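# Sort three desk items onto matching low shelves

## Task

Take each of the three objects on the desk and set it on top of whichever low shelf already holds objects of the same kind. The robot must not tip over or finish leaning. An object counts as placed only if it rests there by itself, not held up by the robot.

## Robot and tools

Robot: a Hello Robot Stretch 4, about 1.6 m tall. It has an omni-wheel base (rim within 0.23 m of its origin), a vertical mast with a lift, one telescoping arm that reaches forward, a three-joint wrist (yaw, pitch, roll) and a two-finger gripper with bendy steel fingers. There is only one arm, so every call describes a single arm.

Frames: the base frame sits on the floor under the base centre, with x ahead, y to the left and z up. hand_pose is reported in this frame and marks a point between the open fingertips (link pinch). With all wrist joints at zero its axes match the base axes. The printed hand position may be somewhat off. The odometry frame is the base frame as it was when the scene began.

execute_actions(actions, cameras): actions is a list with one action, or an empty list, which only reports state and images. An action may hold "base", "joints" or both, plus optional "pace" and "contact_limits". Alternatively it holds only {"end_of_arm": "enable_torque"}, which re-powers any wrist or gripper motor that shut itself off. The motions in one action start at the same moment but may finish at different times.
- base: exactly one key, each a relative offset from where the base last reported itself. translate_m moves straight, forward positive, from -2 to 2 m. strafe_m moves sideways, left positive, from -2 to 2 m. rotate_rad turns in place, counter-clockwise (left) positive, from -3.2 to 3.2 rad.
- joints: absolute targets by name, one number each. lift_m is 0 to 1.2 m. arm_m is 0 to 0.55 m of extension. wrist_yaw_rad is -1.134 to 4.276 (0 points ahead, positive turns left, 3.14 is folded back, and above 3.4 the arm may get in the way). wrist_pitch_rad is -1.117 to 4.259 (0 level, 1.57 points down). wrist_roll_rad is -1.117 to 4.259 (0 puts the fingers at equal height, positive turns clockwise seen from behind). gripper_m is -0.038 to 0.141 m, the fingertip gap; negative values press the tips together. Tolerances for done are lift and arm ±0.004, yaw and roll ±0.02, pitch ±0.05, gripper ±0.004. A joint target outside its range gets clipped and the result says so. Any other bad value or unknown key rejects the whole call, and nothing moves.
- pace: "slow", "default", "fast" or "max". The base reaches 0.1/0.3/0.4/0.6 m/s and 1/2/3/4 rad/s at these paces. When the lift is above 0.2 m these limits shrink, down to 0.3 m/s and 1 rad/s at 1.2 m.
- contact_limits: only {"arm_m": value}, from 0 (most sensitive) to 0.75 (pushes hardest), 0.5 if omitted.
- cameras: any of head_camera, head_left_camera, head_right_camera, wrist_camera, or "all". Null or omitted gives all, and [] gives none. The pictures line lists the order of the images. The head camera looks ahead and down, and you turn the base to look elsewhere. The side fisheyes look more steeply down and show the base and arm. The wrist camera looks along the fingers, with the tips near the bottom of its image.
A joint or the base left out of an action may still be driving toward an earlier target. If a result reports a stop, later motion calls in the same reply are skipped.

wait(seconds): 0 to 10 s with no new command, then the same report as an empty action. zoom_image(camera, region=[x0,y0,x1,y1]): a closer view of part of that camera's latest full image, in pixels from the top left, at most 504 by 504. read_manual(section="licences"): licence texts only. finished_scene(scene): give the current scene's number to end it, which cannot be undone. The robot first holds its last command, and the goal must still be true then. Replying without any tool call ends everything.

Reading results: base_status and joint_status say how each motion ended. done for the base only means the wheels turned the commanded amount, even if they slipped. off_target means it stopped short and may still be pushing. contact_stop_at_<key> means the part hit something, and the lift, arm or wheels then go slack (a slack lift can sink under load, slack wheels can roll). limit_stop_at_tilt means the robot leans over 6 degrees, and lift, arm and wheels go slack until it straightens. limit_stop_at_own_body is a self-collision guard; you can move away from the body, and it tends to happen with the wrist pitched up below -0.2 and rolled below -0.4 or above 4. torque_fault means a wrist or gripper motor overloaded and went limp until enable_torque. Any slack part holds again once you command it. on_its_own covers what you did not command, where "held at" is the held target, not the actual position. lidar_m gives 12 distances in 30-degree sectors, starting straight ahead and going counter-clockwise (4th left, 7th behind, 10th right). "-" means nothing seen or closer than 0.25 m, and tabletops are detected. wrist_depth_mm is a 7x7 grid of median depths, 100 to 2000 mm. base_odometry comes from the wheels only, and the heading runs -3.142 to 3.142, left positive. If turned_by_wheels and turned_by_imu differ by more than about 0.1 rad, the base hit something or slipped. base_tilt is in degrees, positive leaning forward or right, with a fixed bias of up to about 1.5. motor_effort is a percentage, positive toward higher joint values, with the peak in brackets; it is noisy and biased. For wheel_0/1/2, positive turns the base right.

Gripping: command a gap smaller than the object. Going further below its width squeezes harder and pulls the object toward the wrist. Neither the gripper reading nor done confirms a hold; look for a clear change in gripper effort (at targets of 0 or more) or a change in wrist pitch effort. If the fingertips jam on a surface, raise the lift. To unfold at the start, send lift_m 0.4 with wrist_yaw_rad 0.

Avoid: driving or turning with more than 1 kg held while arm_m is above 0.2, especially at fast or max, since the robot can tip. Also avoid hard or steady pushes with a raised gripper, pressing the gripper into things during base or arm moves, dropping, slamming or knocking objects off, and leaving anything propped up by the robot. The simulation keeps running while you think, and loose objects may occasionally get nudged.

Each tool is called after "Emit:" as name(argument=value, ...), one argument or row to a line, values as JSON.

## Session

Emit:
execute_actions(
  actions=[],
)

Scene clock: 0.00 s.
base_odometry: x=+0.000 y=+0.000 heading=+0.000 (m, m, rad; odometry frame)
turned_by_wheels: +0.000 (rad since the last result)
turned_by_imu: +0.000 (rad since the last result)
base_tilt: forward=+0.3 right=+1.1 (deg)
lidar_m: 1.90 1.77 1.85 1.42 0.92 1.01 1.48 1.66 1.85 2.00 1.97 2.48
base_status: not commanded
joint_positions: lift_m=+0.181 arm_m=-0.002 wrist_yaw_rad=+3.209 wrist_pitch_rad=-0.015 wrist_roll_rad=+0.010 gripper_m=+0.057
joint_status: not commanded
motor_effort: lift_m=+18 arm_m=-1 wrist_yaw_rad=-1 wrist_pitch_rad=-7 wrist_roll_rad=-1 gripper_m=-3 wheel_0=+0 wheel_1=-1 wheel_2=+1 (%)
hand_pose: x=-0.1251 y=+0.0679 z=+0.3640 quat_wxyz=(-0.034, +0.007, +0.005, +0.999) (m; base frame)
wrist_depth_mm: - 138 138 - - 1756 1366 / - - 137 - - 1708 1366 / - 112 137 - - 1576 1281 / 139 137 167 - 1921 1281 1336 / 214 - - - 1921 1281 1308 / 227 1464 196 1537 210 1255 1255 / 230 854 991 112 960 1025 960
pictures: head_camera, head_left_camera, head_right_camera, wrist_camera
Images, in order (width x height): head_camera 420x560, head_left_camera 420x672, head_right_camera 420x672, wrist_camera 616x392.

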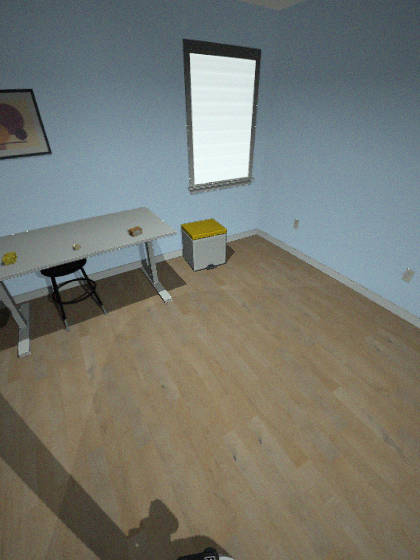

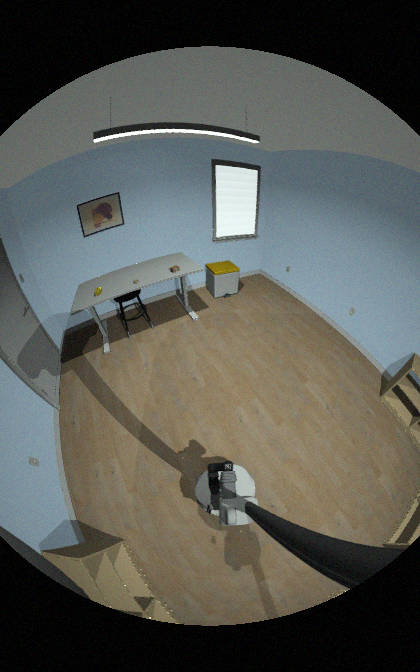

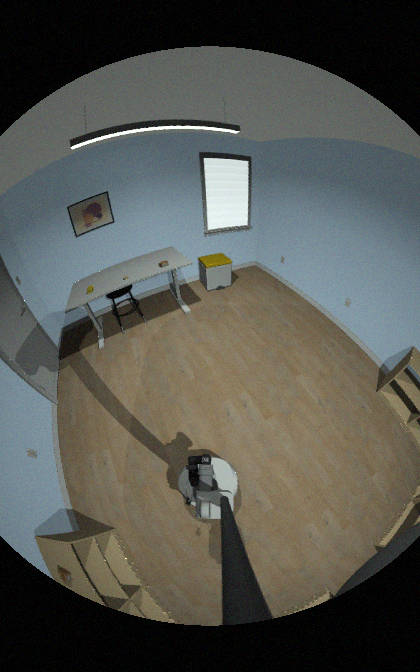

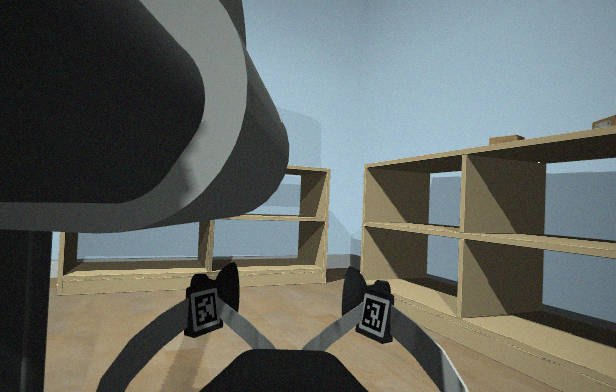

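Emit:
execute_actions(
  actions=[
    {"base":{"rotate_rad":0.23},"joints":{"lift_m":0.88,"wrist_yaw_rad":0,"wrist_pitch_rad":0.8,"gripper_m":0.13}},
  ],
  cameras=[],
)

Emit:
execute_actions(
  actions=[
    {"base":{"translate_m":1.37},"pace":"fast"},
  ],
  cameras=[],
)

Emit:
execute_actions(
  actions=[
    {"base":{"rotate_rad":0.32},"joints":{"arm_m":0.15}},
  ],
  cameras=["head_camera","wrist_camera"],
)

Scene clock: 18.20 s.
base_odometry: x=+0.000 y=+0.000 heading=+0.229 (m, m, rad; odometry frame)
turned_by_wheels: +0.229 (rad since the last result)
turned_by_imu: +0.228 (rad since the last result)
base_tilt: forward=+0.3 right=+1.1 (deg)
lidar_m: 1.77 1.80 1.54 1.36 0.93 1.08 1.67 1.67 2.03 1.96 2.36 2.49
base_status: done
joint_positions: lift_m=+0.210 arm_m=-0.002 wrist_yaw_rad=+2.672 wrist_pitch_rad=+0.527 wrist_roll_rad=+0.010 gripper_m=+0.130
joint_status: lift_m limit_stop_at_own_body (moved +0.028 of +0.699); wrist_yaw_rad limit_stop_at_own_body (moved -0.537 of -3.209); wrist_pitch_rad limit_stop_at_own_body (moved +0.541 of +0.815); the others done
on_its_own: wrist_yaw_rad is held at +2.671, not at your +0.000, since a limit_stop_at_own_body; wrist_pitch_rad is held at +0.525, not at your +0.800, since a limit_stop_at_own_body; lift_m is slack since a limit_stop_at_own_body (your +0.880 is given up); arm_m is slack since a limit_stop_at_own_body
motor_effort: lift_m=+18(21) arm_m=+0(1) wrist_yaw_rad=+1(9) wrist_pitch_rad=-5(6) wrist_roll_rad=-1(1) gripper_m=+1(2) wheel_0=-2(5) wheel_1=-3(6) wheel_2=-4(11) (%)
hand_pose: x=-0.0142 y=+0.1909 z=+0.2428 quat_wxyz=(+0.226, -0.252, +0.065, +0.939) (m; base frame)
wrist_depth_mm: 1756 - 1983 1808 1336 1255 842 / 1464 1537 1618 1397 1430 1308 991 / 991 1042 1078 1098 1060 960 1098 / 750 778 788 831 842 866 891 / 291 296 647 654 661 676 691 / 242 205 250 525 218 544 564 / 208 206 212 112 466 462 488
pictures: none
No camera images: the call's "cameras" was empty. Leave "cameras" out to get every camera's image.

not run: a stop came earlier in this reply.

not run: a stop came earlier in this reply.

Emit:
execute_actions(
  actions=[
    {"base":{"translate_m":1.0},"joints":{"lift_m":0.88,"arm_m":0},"pace":"fast"},
  ],
  cameras=[],
)

Emit:
execute_actions(
  actions=[
    {"base":{"translate_m":0.37},"joints":{"wrist_yaw_rad":0,"wrist_pitch_rad":0.8},"pace":"fast"},
  ],
  cameras=[],
)

Emit:
execute_actions(
  actions=[
    {"base":{"rotate_rad":0.32},"joints":{"arm_m":0.15}},
  ],
  cameras=["head_camera","wrist_camera"],
)

Scene clock: 27.40 s.
base_odometry: x=+0.974 y=+0.227 heading=+0.230 (m, m, rad; odometry frame)
turned_by_wheels: +0.000 (rad since the last result)
turned_by_imu: -0.001 (rad since the last result)
base_tilt: forward=+0.3 right=+1.1 (deg)
lidar_m: 0.80 0.83 0.97 1.61 1.59 1.62 2.54 2.73 2.16 2.09 2.12 0.99
base_status: done
joint_positions: lift_m=+0.880 arm_m=-0.001 wrist_yaw_rad=+2.671 wrist_pitch_rad=+0.527 wrist_roll_rad=+0.010 gripper_m=+0.130
joint_status: all done
on_its_own: wrist_yaw_rad is held at +2.671, not at your +0.000, since a limit_stop_at_own_body; wrist_pitch_rad is held at +0.525, not at your +0.800, since a limit_stop_at_own_body
motor_effort: lift_m=+20(22) arm_m=+6(8) wrist_yaw_rad=+0(3) wrist_pitch_rad=-5(5) wrist_roll_rad=-1(0) gripper_m=+1(0) wheel_0=+1(7) wheel_1=+2(10) wheel_2=+1(15) (%)
hand_pose: x=-0.0130 y=+0.1909 z=+0.9129 quat_wxyz=(+0.226, -0.252, +0.066, +0.939) (m; base frame)
wrist_depth_mm: - - - - 1808 1499 1308 / - - - - 1921 1576 1336 / - - - - - 1618 1366 / - - - - - 1708 1464 / 1618 1708 1708 1708 1808 1756 1499 / 1397 205 1397 1499 219 1464 1499 / 1205 1182 1205 112 1255 1255 1308
pictures: none
No camera images: the call's "cameras" was empty. Leave "cameras" out to get every camera's image.

Scene clock: 29.80 s.
base_odometry: x=+1.334 y=+0.312 heading=+0.230 (m, m, rad; odometry frame)
turned_by_wheels: +0.000 (rad since the last result)
turned_by_imu: +0.000 (rad since the last result)
base_tilt: forward=+0.2 right=+1.1 (deg)
lidar_m: 0.47 0.49 0.55 1.01 1.67 1.96 2.77 3.04 2.33 2.01 2.01 0.55
base_status: done
joint_positions: lift_m=+0.880 arm_m=-0.001 wrist_yaw_rad=+0.000 wrist_pitch_rad=+0.801 wrist_roll_rad=+0.010 gripper_m=+0.130
joint_status: all done
motor_effort: lift_m=+21(21) arm_m=+6(7) wrist_yaw_rad=+0(9) wrist_pitch_rad=-5(4) wrist_roll_rad=-1(1) gripper_m=+1(1) wheel_0=+1(8) wheel_1=+2(5) wheel_2=-3(15) (%)
hand_pose: x=+0.3705 y=-0.0873 z=+0.8508 quat_wxyz=(+0.921, +0.005, +0.390, -0.002) (m; base frame)
wrist_depth_mm: 750 759 788 809 1182 1281 1366 / 603 621 634 647 1205 1255 1464 / 504 525 480 539 549 1078 1098 / 439 449 459 466 488 1138 1281 / 404 415 1255 1281 1336 1308 1397 / 1098 206 1138 1138 218 1182 1205 / 976 1008 1042 112 1042 1060 1078
pictures: none
No camera images: the call's "cameras" was empty. Leave "cameras" out to get every camera's image.

Scene clock: 31.30 s.
base_odometry: x=+1.334 y=+0.312 heading=+0.549 (m, m, rad; odometry frame)
turned_by_wheels: +0.320 (rad since the last result)
turned_by_imu: +0.318 (rad since the last result)
base_tilt: forward=+0.2 right=+1.1 (deg)
lidar_m: 0.48 0.52 0.74 1.67 1.83 1.93 3.07 2.34 2.07 2.01 1.13 0.50
base_status: done
joint_positions: lift_m=+0.880 arm_m=+0.149 wrist_yaw_rad=+0.000 wrist_pitch_rad=+0.801 wrist_roll_rad=+0.010 gripper_m=+0.130
joint_status: all done
motor_effort: lift_m=+20(20) arm_m=+6(8) wrist_yaw_rad=+0(0) wrist_pitch_rad=-5(4) wrist_roll_rad=-1(1) gripper_m=+1(0) wheel_0=-1(9) wheel_1=-1(8) wheel_2=-4(9) (%)
hand_pose: x=+0.5204 y=-0.0874 z=+0.8508 quat_wxyz=(+0.921, +0.005, +0.390, -0.002) (m; base frame)
wrist_depth_mm: 741 759 778 809 831 842 854 / 609 621 627 640 661 676 931 / 508 517 530 539 554 564 580 / 436 449 455 466 473 477 488 / 387 394 397 402 353 415 421 / 345 206 355 359 218 362 375 / 320 319 319 112 329 327 334
pictures: head_camera, wrist_camera
Images, in order (width x height): head_camera 420x560, wrist_camera 616x392.

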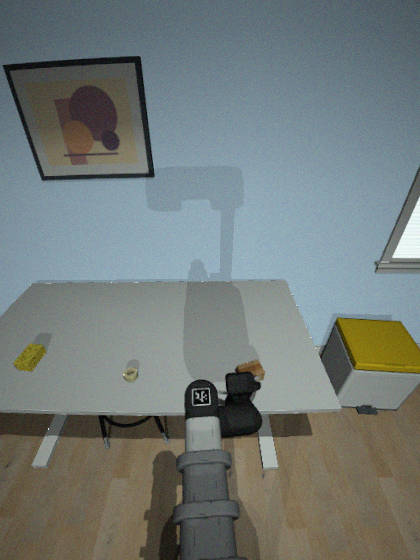

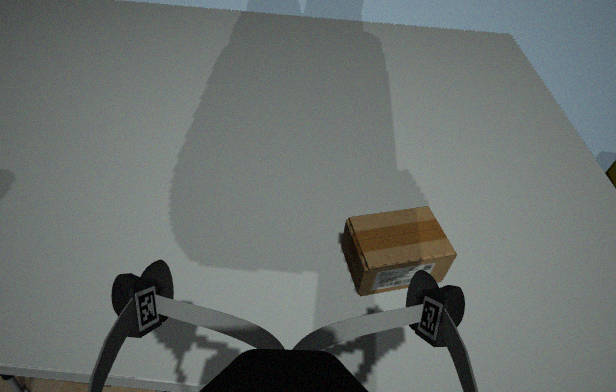

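Emit:
execute_actions(
  actions=[
    {"base":{"strafe_m":-0.155},"joints":{"wrist_yaw_rad":0.25,"arm_m":0.22,"lift_m":0.845,"gripper_m":0.141}},
  ],
  cameras=["wrist_camera"],
)

Scene clock: 39.07 s.
base_odometry: x=+1.415 y=+0.179 heading=+0.549 (m, m, rad; odometry frame)
turned_by_wheels: +0.000 (rad since the last result)
turned_by_imu: +0.001 (rad since the last result)
base_tilt: forward=+0.3 right=+1.1 (deg)
lidar_m: 0.48 0.49 0.76 1.83 1.99 2.21 3.09 2.25 1.90 1.86 1.10 0.51
base_status: done
joint_positions: lift_m=+0.845 arm_m=+0.219 wrist_yaw_rad=+0.250 wrist_pitch_rad=+0.802 wrist_roll_rad=+0.010 gripper_m=+0.141
joint_status: all done
motor_effort: lift_m=+15(14) arm_m=+6(6) wrist_yaw_rad=-1(9) wrist_pitch_rad=-5(5) wrist_roll_rad=-1(1) gripper_m=+0(2) wheel_0=+0(9) wheel_1=-1(11) wheel_2=+0(2) (%)
hand_pose: x=+0.6058 y=-0.0351 z=+0.8162 quat_wxyz=(+0.914, -0.044, +0.388, +0.113) (m; base frame)
wrist_depth_mm: 661 683 707 723 732 723 691 / 535 549 559 580 591 603 627 / 455 462 473 480 488 500 508 / 392 399 407 413 415 427 436 / 347 351 357 362 366 370 377 / 309 203 270 266 310 322 334 / 279 278 282 112 293 291 300
pictures: wrist_camera
Images, in order (width x height): wrist_camera 616x392.

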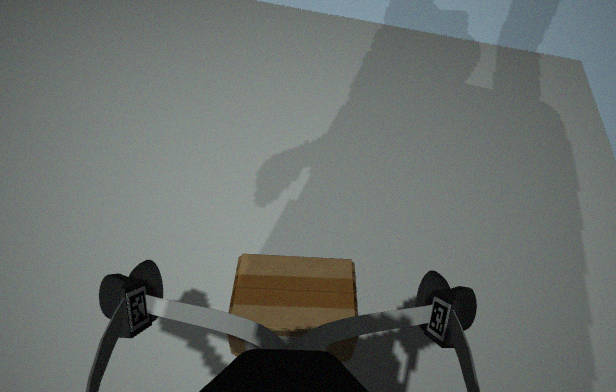

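Emit:
execute_actions(
  actions=[
    {"joints":{"arm_m":0.235,"lift_m":0.782}},
  ],
  cameras=["wrist_camera"],
)

Emit:
execute_actions(
  actions=[
    {"joints":{"gripper_m":0.035}},
  ],
  cameras=[],
)

Emit:
execute_actions(
  actions=[
    {"joints":{"lift_m":0.86}},
  ],
  cameras=["wrist_camera"],
)

Scene clock: 46.80 s.
base_odometry: x=+1.415 y=+0.179 heading=+0.549 (m, m, rad; odometry frame)
turned_by_wheels: +0.000 (rad since the last result)
turned_by_imu: +0.000 (rad since the last result)
base_tilt: forward=+0.3 right=+1.1 (deg)
lidar_m: 0.46 0.51 0.73 1.81 2.01 2.23 3.07 2.24 1.91 1.85 1.10 0.49
base_status: not commanded
joint_positions: lift_m=+0.782 arm_m=+0.234 wrist_yaw_rad=+0.250 wrist_pitch_rad=+0.802 wrist_roll_rad=+0.010 gripper_m=+0.141
joint_status: all done
motor_effort: lift_m=+14(12) arm_m=+6(6) wrist_yaw_rad=+0(1) wrist_pitch_rad=-5(6) wrist_roll_rad=-1(1) gripper_m=+0(1) wheel_0=+0(0) wheel_1=-1(1) wheel_2=+0(0) (%)
hand_pose: x=+0.6208 y=-0.0351 z=+0.7532 quat_wxyz=(+0.914, -0.044, +0.388, +0.113) (m; base frame)
wrist_depth_mm: 517 525 544 564 574 597 609 / 424 433 439 449 462 473 484 / 355 362 370 375 384 392 402 / 309 314 317 324 329 336 340 / 272 276 231 222 287 291 297 / 243 204 201 203 208 253 262 / 220 219 224 112 229 229 236
pictures: wrist_camera
Images, in order (width x height): wrist_camera 616x392.

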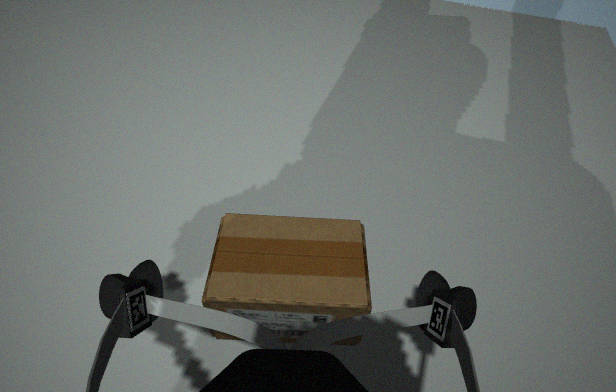

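Scene clock: 48.87 s.
base_odometry: x=+1.415 y=+0.179 heading=+0.549 (m, m, rad; odometry frame)
turned_by_wheels: +0.000 (rad since the last result)
turned_by_imu: +0.000 (rad since the last result)
base_tilt: forward=+0.3 right=+1.1 (deg)
lidar_m: 0.46 0.51 0.75 1.79 1.99 2.24 3.10 2.23 1.89 1.85 1.10 0.50
base_status: not commanded
joint_positions: lift_m=+0.782 arm_m=+0.234 wrist_yaw_rad=+0.250 wrist_pitch_rad=+0.802 wrist_roll_rad=+0.010 gripper_m=+0.036
joint_status: all done
motor_effort: lift_m=+15(15) arm_m=+6(7) wrist_yaw_rad=+0(0) wrist_pitch_rad=-6(6) wrist_roll_rad=-1(2) gripper_m=-27(25) wheel_0=+0(0) wheel_1=-1(1) wheel_2=+0(0) (%)
hand_pose: x=+0.6207 y=-0.0351 z=+0.7532 quat_wxyz=(+0.914, -0.044, +0.388, +0.113) (m; base frame)
wrist_depth_mm: 517 530 544 559 574 591 609 / 421 430 442 449 462 469 480 / 357 364 370 377 384 389 399 / 307 312 319 324 329 336 340 / 272 276 211 208 281 291 296 / 243 184 188 189 190 258 260 / 216 219 211 112 224 224 235
pictures: none
No camera images: the call's "cameras" was empty. Leave "cameras" out to get every camera's image.

Scene clock: 50.17 s.
base_odometry: x=+1.415 y=+0.179 heading=+0.549 (m, m, rad; odometry frame)
turned_by_wheels: +0.000 (rad since the last result)
turned_by_imu: +0.000 (rad since the last result)
base_tilt: forward=+0.3 right=+1.1 (deg)
lidar_m: 0.45 0.52 0.75 1.83 1.98 2.26 3.10 2.26 1.90 1.85 1.10 0.49
base_status: not commanded
joint_positions: lift_m=+0.860 arm_m=+0.234 wrist_yaw_rad=+0.250 wrist_pitch_rad=+0.802 wrist_roll_rad=+0.010 gripper_m=+0.036
joint_status: all done
motor_effort: lift_m=+21(19) arm_m=+7(6) wrist_yaw_rad=+0(1) wrist_pitch_rad=-7(7) wrist_roll_rad=-1(1) gripper_m=-26(26) wheel_0=+0(0) wheel_1=+0(1) wheel_2=+0(0) (%)
hand_pose: x=+0.6207 y=-0.0351 z=+0.8306 quat_wxyz=(+0.914, -0.044, +0.388, +0.113) (m; base frame)
wrist_depth_mm: 691 715 723 741 759 723 683 / 564 580 585 597 615 634 668 / 477 488 496 504 512 521 535 / 410 418 424 430 436 445 455 / 364 368 211 207 377 389 397 / 325 184 189 188 190 345 349 / 289 291 248 112 300 298 314
pictures: wrist_camera
Images, in order (width x height): wrist_camera 616x392.

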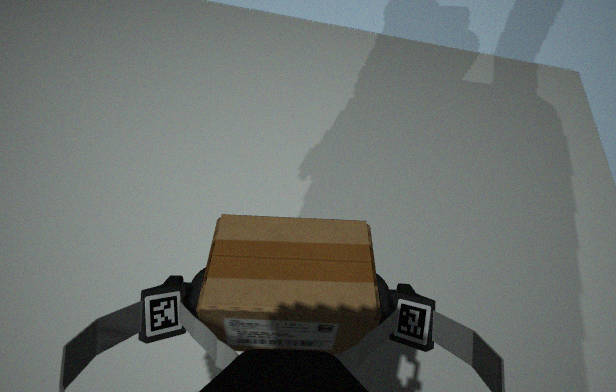

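Emit:
execute_actions(
  actions=[
    {"base":{"rotate_rad":2.75},"joints":{"arm_m":0,"wrist_yaw_rad":0}},
  ],
  cameras=[],
)

Emit:
execute_actions(
  actions=[
    {"base":{"translate_m":1.74},"joints":{"lift_m":0.76},"pace":"fast"},
  ],
  cameras=["head_camera"],
)

Emit:
execute_actions(
  actions=[
    {"base":{"rotate_rad":-1.17}},
  ],
  cameras=["head_camera","wrist_camera"],
)

Scene clock: 59.33 s.
base_odometry: x=+1.415 y=+0.179 heading=-2.985 (m, m, rad; odometry frame)
turned_by_wheels: +2.749 (rad since the last result)
turned_by_imu: +2.734 (rad since the last result)
base_tilt: forward=+0.3 right=+1.1 (deg)
lidar_m: 2.69 3.03 2.25 1.91 1.87 1.07 0.48 0.44 0.55 0.86 1.77 2.07
base_status: done
joint_positions: lift_m=+0.860 arm_m=+0.001 wrist_yaw_rad=+0.000 wrist_pitch_rad=+0.802 wrist_roll_rad=+0.010 gripper_m=+0.036
joint_status: all done
motor_effort: lift_m=+20(21) arm_m=-7(7) wrist_yaw_rad=+0(11) wrist_pitch_rad=-7(7) wrist_roll_rad=-1(1) gripper_m=-25(25) wheel_0=-3(9) wheel_1=-1(8) wheel_2=-5(12) (%)
hand_pose: x=+0.3727 y=-0.0874 z=+0.8307 quat_wxyz=(+0.921, +0.005, +0.390, -0.002) (m; base frame)
wrist_depth_mm: - - - - - 1863 1661 / 1921 1983 1983 - - 1983 1863 / 1661 1661 1708 1661 1756 1756 1808 / 1430 1430 1464 1430 1499 1499 1537 / 1229 1229 211 207 1281 1308 1336 / 1078 184 189 189 190 1182 1182 / 976 991 591 112 1025 1008 1060
pictures: none
No camera images: the call's "cameras" was empty. Leave "cameras" out to get every camera's image.

Scene clock: 65.17 s.
base_odometry: x=-0.304 y=-0.093 heading=-2.985 (m, m, rad; odometry frame)
turned_by_wheels: +0.000 (rad since the last result)
turned_by_imu: -0.002 (rad since the last result)
base_tilt: forward=+0.3 right=+1.1 (deg)
lidar_m: 1.37 1.35 1.62 2.00 2.00 2.69 2.13 2.12 1.60 0.89 0.86 1.01
base_status: done
joint_positions: lift_m=+0.760 arm_m=+0.001 wrist_yaw_rad=+0.000 wrist_pitch_rad=+0.802 wrist_roll_rad=+0.010 gripper_m=+0.036
joint_status: all done
motor_effort: lift_m=+15(19) arm_m=-6(7) wrist_yaw_rad=+0(0) wrist_pitch_rad=-7(7) wrist_roll_rad=-2(1) gripper_m=-26(26) wheel_0=+1(5) wheel_1=+1(6) wheel_2=+0(14) (%)
hand_pose: x=+0.3726 y=-0.0874 z=+0.7310 quat_wxyz=(+0.921, +0.005, +0.390, -0.002) (m; base frame)
wrist_depth_mm: 1255 1336 1366 1464 1464 1618 904 / 1281 1576 1576 1708 1708 1182 1182 / 1430 1397 1464 1499 1576 1366 1025 / 1281 1281 1308 1308 1336 1281 931 / 1098 1118 211 207 1138 1160 1118 / 991 185 189 188 190 1042 976 / 878 891 539 112 917 917 931
pictures: head_camera
Images, in order (width x height): head_camera 420x560.

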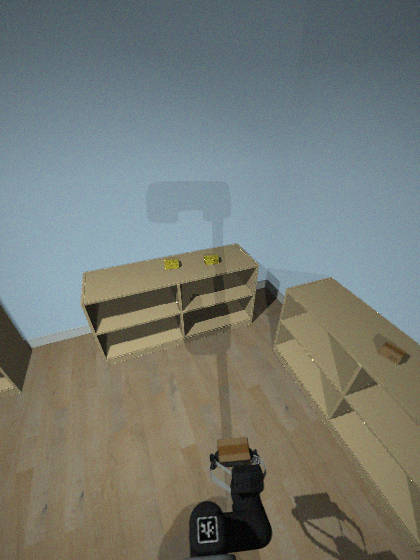

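Scene clock: 66.97 s.
base_odometry: x=-0.304 y=-0.093 heading=+2.129 (m, m, rad; odometry frame)
turned_by_wheels: -1.170 (rad since the last result)
turned_by_imu: -1.163 (rad since the last result)
base_tilt: forward=+0.2 right=+1.1 (deg)
lidar_m: 0.86 0.97 1.39 1.33 1.60 2.06 1.98 2.57 2.17 2.11 1.78 1.34
base_status: done
joint_positions: lift_m=+0.760 arm_m=+0.001 wrist_yaw_rad=+0.000 wrist_pitch_rad=+0.802 wrist_roll_rad=+0.010 gripper_m=+0.036
joint_status: not commanded
motor_effort: lift_m=+16(15) arm_m=-7(6) wrist_yaw_rad=+0(0) wrist_pitch_rad=-7(7) wrist_roll_rad=+0(1) gripper_m=-28(28) wheel_0=+2(9) wheel_1=+1(9) wheel_2=+2(10) (%)
hand_pose: x=+0.3726 y=-0.0874 z=+0.7310 quat_wxyz=(+0.921, +0.005, +0.390, -0.002) (m; base frame)
wrist_depth_mm: 759 768 759 768 1025 1060 1025 / 1042 976 1118 1118 1160 1182 1160 / 976 946 946 960 1308 1281 1255 / 1182 1118 1182 1160 1336 1366 1336 / 1118 1118 211 206 1160 1205 1205 / 991 184 189 189 190 1042 1060 / 866 878 539 112 904 917 960
pictures: head_camera, wrist_camera
Images, in order (width x height): head_camera 420x560, wrist_camera 616x392.

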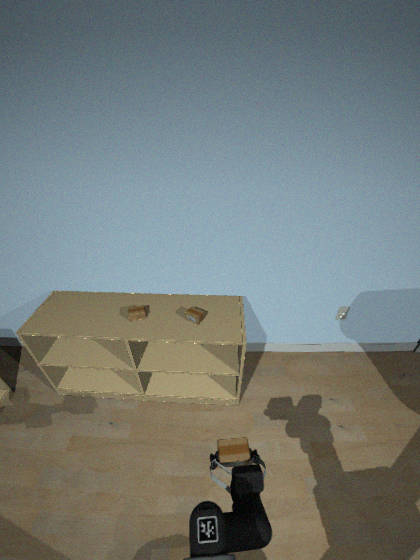

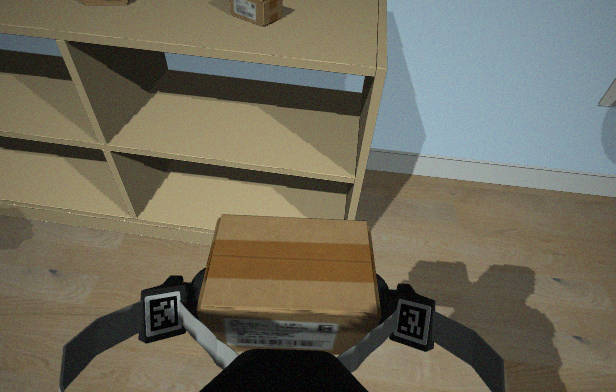

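Emit:
execute_actions(
  actions=[
    {"base":{"translate_m":0.06},"joints":{"arm_m":0.53}},
  ],
  cameras=["head_camera","wrist_camera"],
)

Scene clock: 73.13 s.
base_odometry: x=-0.336 y=-0.042 heading=+2.129 (m, m, rad; odometry frame)
turned_by_wheels: +0.000 (rad since the last result)
turned_by_imu: +0.000 (rad since the last result)
base_tilt: forward=+0.3 right=+1.1 (deg)
lidar_m: 0.81 0.88 1.36 1.33 1.62 2.11 2.06 2.65 2.16 2.09 1.66 0.89
base_status: done
joint_positions: lift_m=+0.760 arm_m=+0.529 wrist_yaw_rad=+0.000 wrist_pitch_rad=+0.802 wrist_roll_rad=+0.010 gripper_m=+0.036
joint_status: all done
motor_effort: lift_m=+15(16) arm_m=+6(8) wrist_yaw_rad=-1(1) wrist_pitch_rad=-6(7) wrist_roll_rad=-1(0) gripper_m=-26(26) wheel_0=+2(8) wheel_1=+2(9) wheel_2=-2(12) (%)
hand_pose: x=+0.9003 y=-0.0874 z=+0.7311 quat_wxyz=(+0.921, +0.005, +0.390, -0.002) (m; base frame)
wrist_depth_mm: 539 525 512 500 484 477 462 / 591 591 574 559 544 525 512 / 488 504 508 521 574 597 574 / 424 430 439 449 452 661 654 / 377 368 211 207 387 778 759 / 334 185 189 189 191 891 917 / 297 301 252 112 309 314 960
pictures: head_camera, wrist_camera
Images, in order (width x height): head_camera 420x560, wrist_camera 616x392.

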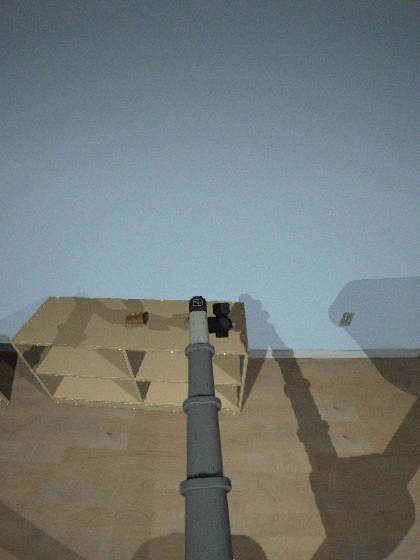

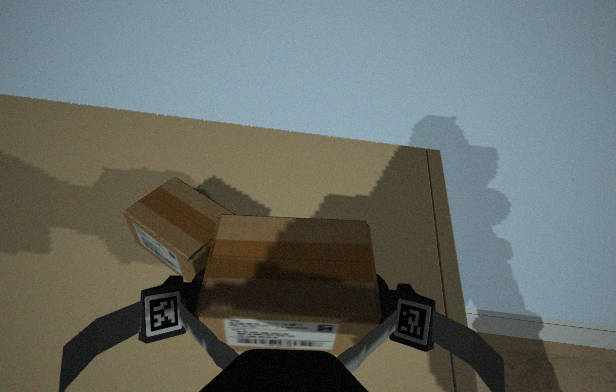

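Emit:
execute_actions(
  actions=[
    {"joints":{"lift_m":0.677,"arm_m":0.51}},
  ],
  cameras=["wrist_camera"],
)

Emit:
execute_actions(
  actions=[
    {"joints":{"gripper_m":0.115}},
  ],
  cameras=[],
)

Emit:
execute_actions(
  actions=[
    {"joints":{"lift_m":0.78,"arm_m":0.42}},
  ],
  cameras=["wrist_camera"],
)

Scene clock: 81.73 s.
base_odometry: x=-0.336 y=-0.042 heading=+2.129 (m, m, rad; odometry frame)
turned_by_wheels: +0.000 (rad since the last result)
turned_by_imu: +0.000 (rad since the last result)
base_tilt: forward=+0.3 right=+1.1 (deg)
lidar_m: 0.81 0.88 1.33 1.36 1.62 2.11 2.06 2.61 2.21 2.10 1.66 0.83
base_status: not commanded
joint_positions: lift_m=+0.677 arm_m=+0.511 wrist_yaw_rad=+0.000 wrist_pitch_rad=+0.802 wrist_roll_rad=+0.010 gripper_m=+0.036
joint_status: all done
motor_effort: lift_m=+15(15) arm_m=-7(6) wrist_yaw_rad=+0(1) wrist_pitch_rad=-7(7) wrist_roll_rad=-1(1) gripper_m=-27(27) wheel_0=+2(2) wheel_1=+2(2) wheel_2=-2(2) (%)
hand_pose: x=+0.8827 y=-0.0874 z=+0.6481 quat_wxyz=(+0.921, +0.005, +0.390, -0.002) (m; base frame)
wrist_depth_mm: 544 535 530 521 504 492 480 / 424 436 452 459 469 539 530 / 362 301 314 382 389 591 597 / 312 310 314 329 336 362 676 / 276 281 211 207 287 304 788 / 246 184 189 189 191 265 917 / 459 235 218 112 229 228 866
pictures: wrist_camera
Images, in order (width x height): wrist_camera 616x392.

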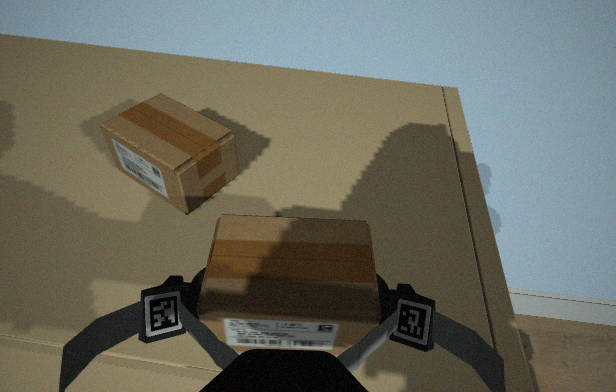

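Scene clock: 83.40 s.
base_odometry: x=-0.336 y=-0.042 heading=+2.129 (m, m, rad; odometry frame)
turned_by_wheels: +0.000 (rad since the last result)
turned_by_imu: +0.000 (rad since the last result)
base_tilt: forward=+0.3 right=+1.1 (deg)
lidar_m: 0.81 0.90 1.34 1.36 1.65 2.12 2.04 2.65 2.14 2.10 1.65 0.87
base_status: not commanded
joint_positions: lift_m=+0.677 arm_m=+0.511 wrist_yaw_rad=+0.000 wrist_pitch_rad=+0.802 wrist_roll_rad=+0.010 gripper_m=+0.115
joint_status: all done
motor_effort: lift_m=+15(15) arm_m=-7(7) wrist_yaw_rad=+1(2) wrist_pitch_rad=-6(7) wrist_roll_rad=-1(1) gripper_m=+0(26) wheel_0=+2(2) wheel_1=+2(2) wheel_2=-2(2) (%)
hand_pose: x=+0.8827 y=-0.0874 z=+0.6481 quat_wxyz=(+0.921, +0.005, +0.390, -0.002) (m; base frame)
wrist_depth_mm: 535 535 530 517 504 500 480 / 430 439 449 459 469 539 535 / 362 301 314 382 389 591 597 / 314 312 314 330 336 364 676 / 276 279 236 228 291 304 778 / 248 211 205 206 202 264 904 / 462 233 231 112 233 234 866
pictures: none
No camera images: the call's "cameras" was empty. Leave "cameras" out to get every camera's image.

Scene clock: 84.87 s.
base_odometry: x=-0.336 y=-0.042 heading=+2.129 (m, m, rad; odometry frame)
turned_by_wheels: +0.000 (rad since the last result)
turned_by_imu: +0.000 (rad since the last result)
base_tilt: forward=+0.2 right=+1.1 (deg)
lidar_m: 0.80 0.89 1.39 1.34 1.61 2.10 2.06 2.64 2.15 2.11 1.67 0.87
base_status: not commanded
joint_positions: lift_m=+0.780 arm_m=+0.421 wrist_yaw_rad=+0.000 wrist_pitch_rad=+0.802 wrist_roll_rad=+0.010 gripper_m=+0.115
joint_status: all done
motor_effort: lift_m=+21(20) arm_m=-7(7) wrist_yaw_rad=+1(1) wrist_pitch_rad=-5(6) wrist_roll_rad=-1(1) gripper_m=+1(1) wheel_0=+2(2) wheel_1=+2(2) wheel_2=-2(2) (%)
hand_pose: x=+0.7928 y=-0.0874 z=+0.7507 quat_wxyz=(+0.921, +0.005, +0.390, -0.002) (m; base frame)
wrist_depth_mm: 661 640 615 609 591 580 564 / 615 634 668 661 668 640 627 / 521 535 535 554 564 715 699 / 452 459 439 477 488 831 788 / 397 404 404 355 424 946 917 / 621 212 366 368 204 1042 1042 / 597 580 591 112 496 946 976
pictures: wrist_camera
Images, in order (width x height): wrist_camera 616x392.

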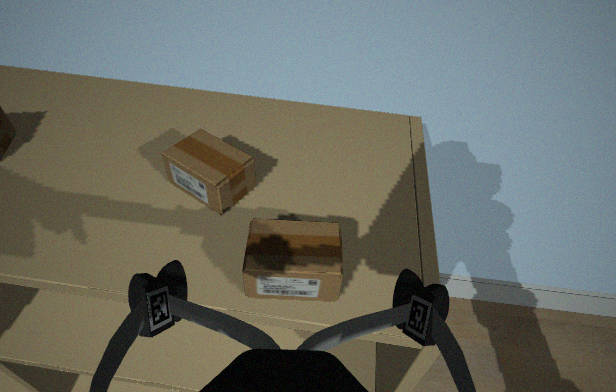

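Emit:
execute_actions(
  actions=[
    {"base":{"rotate_rad":-1.45},"joints":{"arm_m":0,"lift_m":0.88,"gripper_m":0.141}},
  ],
  cameras=[],
)

Emit:
execute_actions(
  actions=[
    {"base":{"translate_m":1.6},"pace":"fast"},
  ],
  cameras=[],
)

Emit:
execute_actions(
  actions=[
    {"base":{"rotate_rad":-0.12},"joints":{"arm_m":0.2}},
  ],
  cameras=["head_camera","wrist_camera"],
)

Scene clock: 100.83 s.
base_odometry: x=-0.336 y=-0.042 heading=+0.680 (m, m, rad; odometry frame)
turned_by_wheels: -1.450 (rad since the last result)
turned_by_imu: -1.441 (rad since the last result)
base_tilt: forward=+0.3 right=+1.1 (deg)
lidar_m: 2.11 1.51 0.81 0.83 0.93 1.37 1.37 1.64 2.04 2.05 2.75 2.12
base_status: done
joint_positions: lift_m=+0.880 arm_m=+0.001 wrist_yaw_rad=+0.000 wrist_pitch_rad=+0.802 wrist_roll_rad=+0.010 gripper_m=+0.141
joint_status: all done
motor_effort: lift_m=+21(22) arm_m=-7(8) wrist_yaw_rad=+0(2) wrist_pitch_rad=-6(5) wrist_roll_rad=-1(1) gripper_m=+2(0) wheel_0=+1(9) wheel_1=+2(11) wheel_2=+2(9) (%)
hand_pose: x=+0.3728 y=-0.0875 z=+0.8507 quat_wxyz=(+0.921, +0.005, +0.390, -0.002) (m; base frame)
wrist_depth_mm: 1537 1983 - - - - - / 1618 1863 - - - - - / 1618 1661 1708 1756 1808 1863 1808 / 1397 1430 1464 1464 1499 1537 1576 / 1255 1255 1281 1336 1308 1366 1366 / 1118 204 1182 1138 1118 1160 1205 / 1008 1008 1025 112 1060 1060 1078
pictures: none
No camera images: the call's "cameras" was empty. Leave "cameras" out to get every camera's image.

Scene clock: 106.37 s.
base_odometry: x=+0.909 y=+0.964 heading=+0.680 (m, m, rad; odometry frame)
turned_by_wheels: +0.000 (rad since the last result)
turned_by_imu: -0.002 (rad since the last result)
base_tilt: forward=+0.3 right=+1.0 (deg)
lidar_m: 0.55 0.62 0.87 0.90 1.01 1.47 2.89 2.88 2.79 2.04 0.67 0.56
base_status: done
joint_positions: lift_m=+0.880 arm_m=+0.001 wrist_yaw_rad=+0.000 wrist_pitch_rad=+0.802 wrist_roll_rad=+0.010 gripper_m=+0.141
joint_status: not commanded
motor_effort: lift_m=+20(21) arm_m=-7(7) wrist_yaw_rad=+2(3) wrist_pitch_rad=-5(5) wrist_roll_rad=-1(1) gripper_m=+0(0) wheel_0=+2(7) wheel_1=+1(6) wheel_2=-3(13) (%)
hand_pose: x=+0.3727 y=-0.0875 z=+0.8507 quat_wxyz=(+0.921, +0.005, +0.390, -0.002) (m; base frame)
wrist_depth_mm: 1160 1308 788 809 831 854 878 / 1182 1397 627 640 634 683 699 / 1229 521 535 539 549 559 569 / 1281 1397 488 477 473 480 492 / 1205 1281 1281 1281 1255 976 442 / 1138 204 1138 1182 854 931 1205 / 1008 1008 1025 112 1042 1042 1060
pictures: none
No camera images: the call's "cameras" was empty. Leave "cameras" out to get every camera's image.

Scene clock: 108.07 s.
base_odometry: x=+0.909 y=+0.964 heading=+0.560 (m, m, rad; odometry frame)
turned_by_wheels: -0.119 (rad since the last result)
turned_by_imu: -0.119 (rad since the last result)
base_tilt: forward=+0.3 right=+1.1 (deg)
lidar_m: 0.57 0.60 0.91 0.89 0.97 1.48 2.99 3.18 2.81 2.78 0.75 0.55
base_status: done
joint_positions: lift_m=+0.880 arm_m=+0.199 wrist_yaw_rad=+0.000 wrist_pitch_rad=+0.801 wrist_roll_rad=+0.010 gripper_m=+0.141
joint_status: all done
motor_effort: lift_m=+21(21) arm_m=+7(6) wrist_yaw_rad=+0(0) wrist_pitch_rad=-5(4) wrist_roll_rad=-1(1) gripper_m=+0(2) wheel_0=+0(8) wheel_1=+3(4) wheel_2=+4(6) (%)
hand_pose: x=+0.5704 y=-0.0874 z=+0.8508 quat_wxyz=(+0.921, +0.005, +0.390, -0.002) (m; base frame)
wrist_depth_mm: 1025 991 778 798 831 866 854 / 1138 615 634 640 661 676 691 / 544 517 530 521 549 559 580 / 439 445 452 421 469 477 488 / 384 392 397 404 410 418 424 / 345 204 353 357 347 362 373 / 976 330 327 112 329 325 336
pictures: head_camera, wrist_camera
Images, in order (width x height): head_camera 420x560, wrist_camera 616x392.

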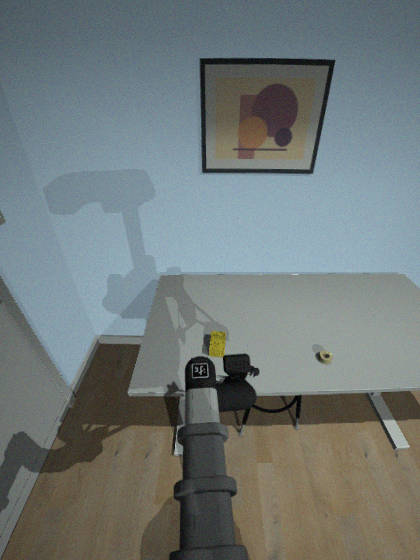

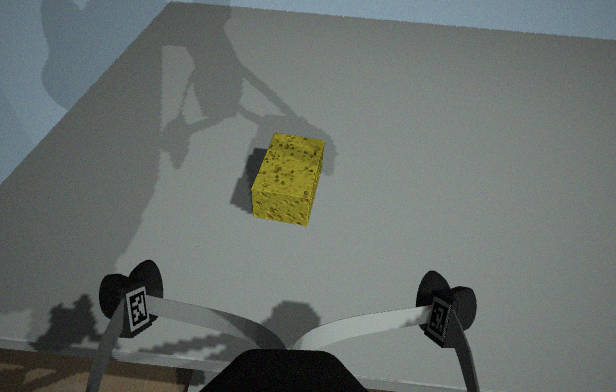

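Emit:
execute_actions(
  actions=[
    {"base":{"strafe_m":0.015},"joints":{"arm_m":0.38,"lift_m":0.84}},
  ],
  cameras=[],
)

Emit:
execute_actions(
  actions=[
    {"joints":{"lift_m":0.782}},
  ],
  cameras=["wrist_camera"],
)

Emit:
execute_actions(
  actions=[
    {"joints":{"gripper_m":0.015}},
  ],
  cameras=[],
)

Emit:
execute_actions(
  actions=[
    {"joints":{"lift_m":0.86}},
  ],
  cameras=["wrist_camera"],
)

Scene clock: 115.70 s.
base_odometry: x=+0.901 y=+0.977 heading=+0.560 (m, m, rad; odometry frame)
turned_by_wheels: +0.000 (rad since the last result)
turned_by_imu: +0.000 (rad since the last result)
base_tilt: forward=+0.3 right=+1.1 (deg)
lidar_m: 0.54 0.61 0.92 0.89 0.99 1.46 2.93 3.19 2.82 2.79 0.76 0.57
base_status: done
joint_positions: lift_m=+0.840 arm_m=+0.379 wrist_yaw_rad=+0.000 wrist_pitch_rad=+0.801 wrist_roll_rad=+0.010 gripper_m=+0.141
joint_status: all done
motor_effort: lift_m=+15(21) arm_m=+7(8) wrist_yaw_rad=-1(2) wrist_pitch_rad=-5(6) wrist_roll_rad=-1(1) gripper_m=+2(0) wheel_0=-2(6) wheel_1=+3(9) wheel_2=+0(4) (%)
hand_pose: x=+0.7504 y=-0.0874 z=+0.8112 quat_wxyz=(+0.921, +0.005, +0.390, -0.002) (m; base frame)
wrist_depth_mm: 842 778 683 732 723 723 707 / 917 535 554 564 580 591 603 / 449 455 459 469 480 492 500 / 384 394 402 404 410 421 427 / 338 343 351 298 362 366 373 / 304 204 296 266 306 315 329 / 274 273 279 112 287 286 294
pictures: none
No camera images: the call's "cameras" was empty. Leave "cameras" out to get every camera's image.

Scene clock: 116.87 s.
base_odometry: x=+0.901 y=+0.977 heading=+0.560 (m, m, rad; odometry frame)
turned_by_wheels: +0.000 (rad since the last result)
turned_by_imu: +0.000 (rad since the last result)
base_tilt: forward=+0.3 right=+1.1 (deg)
lidar_m: 0.53 0.60 0.91 0.87 0.97 1.42 2.98 3.19 2.87 2.79 0.75 0.58
base_status: not commanded
joint_positions: lift_m=+0.782 arm_m=+0.379 wrist_yaw_rad=+0.000 wrist_pitch_rad=+0.801 wrist_roll_rad=+0.010 gripper_m=+0.141
joint_status: all done
motor_effort: lift_m=+15(11) arm_m=+7(7) wrist_yaw_rad=+0(1) wrist_pitch_rad=-5(4) wrist_roll_rad=-1(1) gripper_m=+1(1) wheel_0=-2(2) wheel_1=+3(3) wheel_2=+0(0) (%)
hand_pose: x=+0.7504 y=-0.0874 z=+0.7532 quat_wxyz=(+0.921, +0.005, +0.390, -0.002) (m; base frame)
wrist_depth_mm: 820 525 544 564 580 591 615 / 424 430 442 449 459 473 484 / 355 362 368 377 382 389 399 / 306 312 319 259 329 334 340 / 272 274 273 229 287 293 296 / 243 204 207 207 245 253 262 / 219 219 224 112 231 229 236
pictures: wrist_camera
Images, in order (width x height): wrist_camera 616x392.

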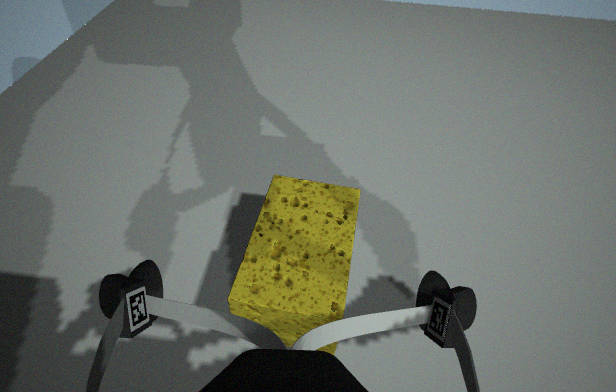

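Scene clock: 119.10 s.
base_odometry: x=+0.901 y=+0.977 heading=+0.560 (m, m, rad; odometry frame)
turned_by_wheels: +0.000 (rad since the last result)
turned_by_imu: +0.000 (rad since the last result)
base_tilt: forward=+0.3 right=+1.1 (deg)
lidar_m: 0.54 0.61 0.91 0.88 0.98 1.45 2.95 3.22 2.84 2.77 0.78 0.55
base_status: not commanded
joint_positions: lift_m=+0.782 arm_m=+0.379 wrist_yaw_rad=+0.000 wrist_pitch_rad=+0.801 wrist_roll_rad=+0.010 gripper_m=+0.015
joint_status: all done
motor_effort: lift_m=+14(14) arm_m=+7(7) wrist_yaw_rad=+0(2) wrist_pitch_rad=-4(5) wrist_roll_rad=-1(1) gripper_m=-25(23) wheel_0=-2(2) wheel_1=+3(3) wheel_2=+0(1) (%)
hand_pose: x=+0.7504 y=-0.0874 z=+0.7532 quat_wxyz=(+0.921, +0.005, +0.390, -0.002) (m; base frame)
wrist_depth_mm: 809 535 544 559 574 597 615 / 421 430 439 452 462 473 484 / 355 362 368 377 384 389 402 / 309 312 317 246 330 334 342 / 272 274 272 216 287 293 296 / 242 245 194 194 194 258 262 / 220 215 219 112 225 226 236
pictures: none
No camera images: the call's "cameras" was empty. Leave "cameras" out to get every camera's image.

Scene clock: 120.40 s.
base_odometry: x=+0.901 y=+0.977 heading=+0.560 (m, m, rad; odometry frame)
turned_by_wheels: +0.000 (rad since the last result)
turned_by_imu: +0.000 (rad since the last result)
base_tilt: forward=+0.3 right=+1.1 (deg)
lidar_m: 0.54 0.56 0.88 0.88 0.97 1.44 2.96 3.22 2.87 2.77 0.76 0.56
base_status: not commanded
joint_positions: lift_m=+0.860 arm_m=+0.379 wrist_yaw_rad=+0.000 wrist_pitch_rad=+0.801 wrist_roll_rad=+0.010 gripper_m=+0.015
joint_status: all done
motor_effort: lift_m=+21(19) arm_m=+7(7) wrist_yaw_rad=+0(0) wrist_pitch_rad=-4(5) wrist_roll_rad=-1(1) gripper_m=-24(25) wheel_0=-2(2) wheel_1=+3(3) wheel_2=+0(0) (%)
hand_pose: x=+0.7504 y=-0.0874 z=+0.8307 quat_wxyz=(+0.921, +0.005, +0.390, -0.002) (m; base frame)
wrist_depth_mm: 831 788 759 732 732 741 723 / 946 580 597 597 615 634 654 / 1008 488 496 500 512 525 535 / 410 418 424 246 436 449 452 / 362 366 362 215 384 392 397 / 324 327 194 194 195 347 349 / 293 286 293 112 301 304 314
pictures: wrist_camera
Images, in order (width x height): wrist_camera 616x392.

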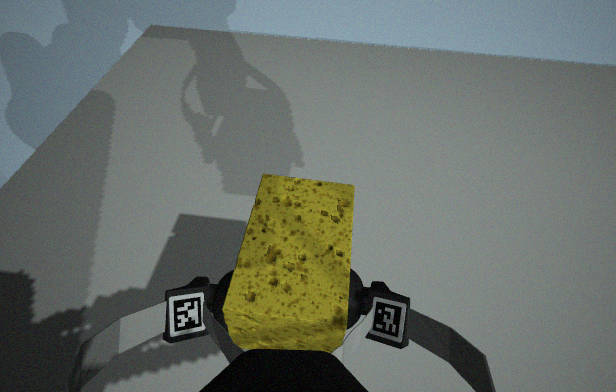

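Emit:
execute_actions(
  actions=[
    {"base":{"rotate_rad":-2.99},"joints":{"arm_m":0}},
  ],
  cameras=[],
)

Emit:
execute_actions(
  actions=[
    {"base":{"translate_m":2.0},"joints":{"lift_m":0.76},"pace":"fast"},
  ],
  cameras=[],
)

Emit:
execute_actions(
  actions=[
    {"base":{"rotate_rad":-0.15},"joints":{"arm_m":0.53}},
  ],
  cameras=["head_camera","wrist_camera","head_left_camera"],
)

Scene clock: 132.90 s.
base_odometry: x=+0.901 y=+0.977 heading=-2.429 (m, m, rad; odometry frame)
turned_by_wheels: -2.989 (rad since the last result)
turned_by_imu: -2.972 (rad since the last result)
base_tilt: forward=+0.2 right=+1.1 (deg)
lidar_m: 2.93 2.86 2.80 1.28 0.67 0.54 0.55 1.08 0.88 0.86 1.03 1.47
base_status: done
joint_positions: lift_m=+0.860 arm_m=+0.001 wrist_yaw_rad=+0.000 wrist_pitch_rad=+0.802 wrist_roll_rad=+0.010 gripper_m=+0.015
joint_status: all done
motor_effort: lift_m=+20(21) arm_m=-7(9) wrist_yaw_rad=+2(2) wrist_pitch_rad=-5(5) wrist_roll_rad=-1(1) gripper_m=-25(24) wheel_0=+0(8) wheel_1=+2(10) wheel_2=+4(8) (%)
hand_pose: x=+0.3728 y=-0.0874 z=+0.8308 quat_wxyz=(+0.921, +0.005, +0.390, -0.002) (m; base frame)
wrist_depth_mm: - - - - - - 1281 / 1921 1983 1983 1983 - - 1138 / 1661 1661 1708 1708 1756 1756 1229 / 1397 1430 1430 246 1537 1499 1366 / 1255 1229 1229 216 1308 1366 1366 / 1078 1098 193 194 195 1160 1182 / 991 960 991 112 1025 1042 1060
pictures: none
No camera images: the call's "cameras" was empty. Leave "cameras" out to get every camera's image.

Scene clock: 139.37 s.
base_odometry: x=-0.613 y=-0.331 heading=-2.429 (m, m, rad; odometry frame)
turned_by_wheels: +0.000 (rad since the last result)
turned_by_imu: -0.002 (rad since the last result)
base_tilt: forward=+0.2 right=+1.1 (deg)
lidar_m: 0.97 1.26 1.92 1.92 2.68 2.57 2.73 1.63 0.95 0.94 1.12 0.98
base_status: done
joint_positions: lift_m=+0.760 arm_m=+0.001 wrist_yaw_rad=+0.000 wrist_pitch_rad=+0.802 wrist_roll_rad=+0.010 gripper_m=+0.015
joint_status: all done
motor_effort: lift_m=+15(16) arm_m=-7(7) wrist_yaw_rad=+0(1) wrist_pitch_rad=-5(5) wrist_roll_rad=+0(1) gripper_m=-24(23) wheel_0=+1(8) wheel_1=+1(6) wheel_2=-2(14) (%)
hand_pose: x=+0.3727 y=-0.0874 z=+0.7312 quat_wxyz=(+0.921, +0.005, +0.390, -0.002) (m; base frame)
wrist_depth_mm: 1008 1229 1255 842 809 831 798 / 1098 1366 1430 1078 1160 1118 732 / 1336 1397 1464 1025 991 991 960 / 1255 1281 1255 247 1229 1138 917 / 1078 1118 1118 216 1118 1138 1118 / 991 991 194 195 195 1060 1060 / 891 878 891 112 931 931 960
pictures: none
No camera images: the call's "cameras" was empty. Leave "cameras" out to get every camera's image.

Scene clock: 141.97 s.
base_odometry: x=-0.613 y=-0.331 heading=-2.579 (m, m, rad; odometry frame)
turned_by_wheels: -0.149 (rad since the last result)
turned_by_imu: -0.149 (rad since the last result)
base_tilt: forward=+0.3 right=+1.1 (deg)
lidar_m: 0.97 1.26 1.54 1.90 2.51 2.61 2.92 1.84 0.98 0.93 1.05 0.98
base_status: done
joint_positions: lift_m=+0.760 arm_m=+0.529 wrist_yaw_rad=+0.000 wrist_pitch_rad=+0.801 wrist_roll_rad=+0.010 gripper_m=+0.015
joint_status: all done
motor_effort: lift_m=+15(15) arm_m=+6(9) wrist_yaw_rad=-1(1) wrist_pitch_rad=-4(5) wrist_roll_rad=-1(1) gripper_m=-24(24) wheel_0=+2(7) wheel_1=+2(6) wheel_2=+2(9) (%)
hand_pose: x=+0.9004 y=-0.0874 z=+0.7312 quat_wxyz=(+0.921, +0.005, +0.390, -0.002) (m; base frame)
wrist_depth_mm: 683 661 654 627 621 609 597 / 768 750 609 621 627 654 647 / 891 539 512 521 530 539 517 / 1008 433 439 247 455 462 469 / 1060 459 394 216 397 399 410 / 976 500 194 193 195 647 477 / 891 707 585 112 591 580 535
pictures: head_camera, head_left_camera, wrist_camera
Images, in order (width x height): head_camera 420x560, head_left_camera 420x672, wrist_camera 616x392.

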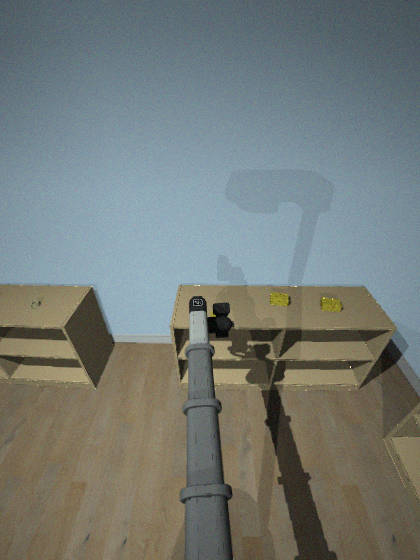

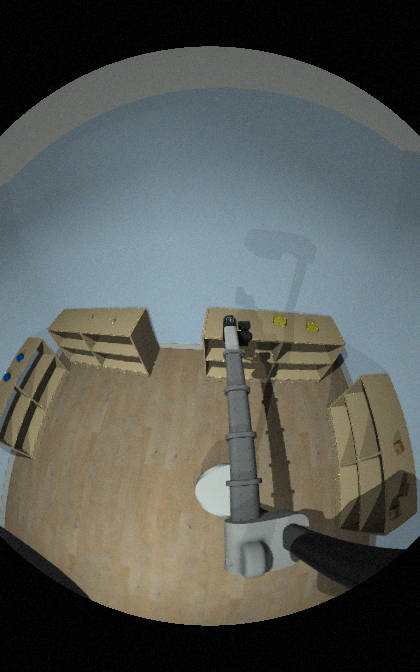

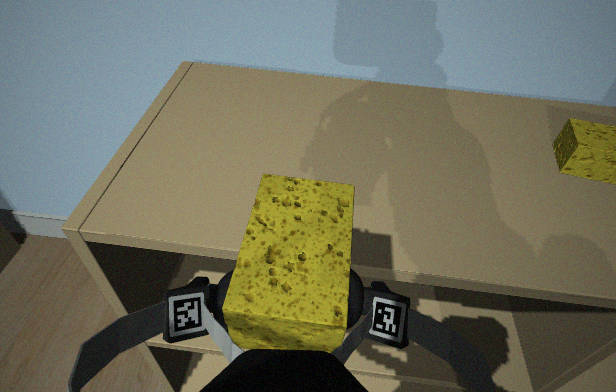

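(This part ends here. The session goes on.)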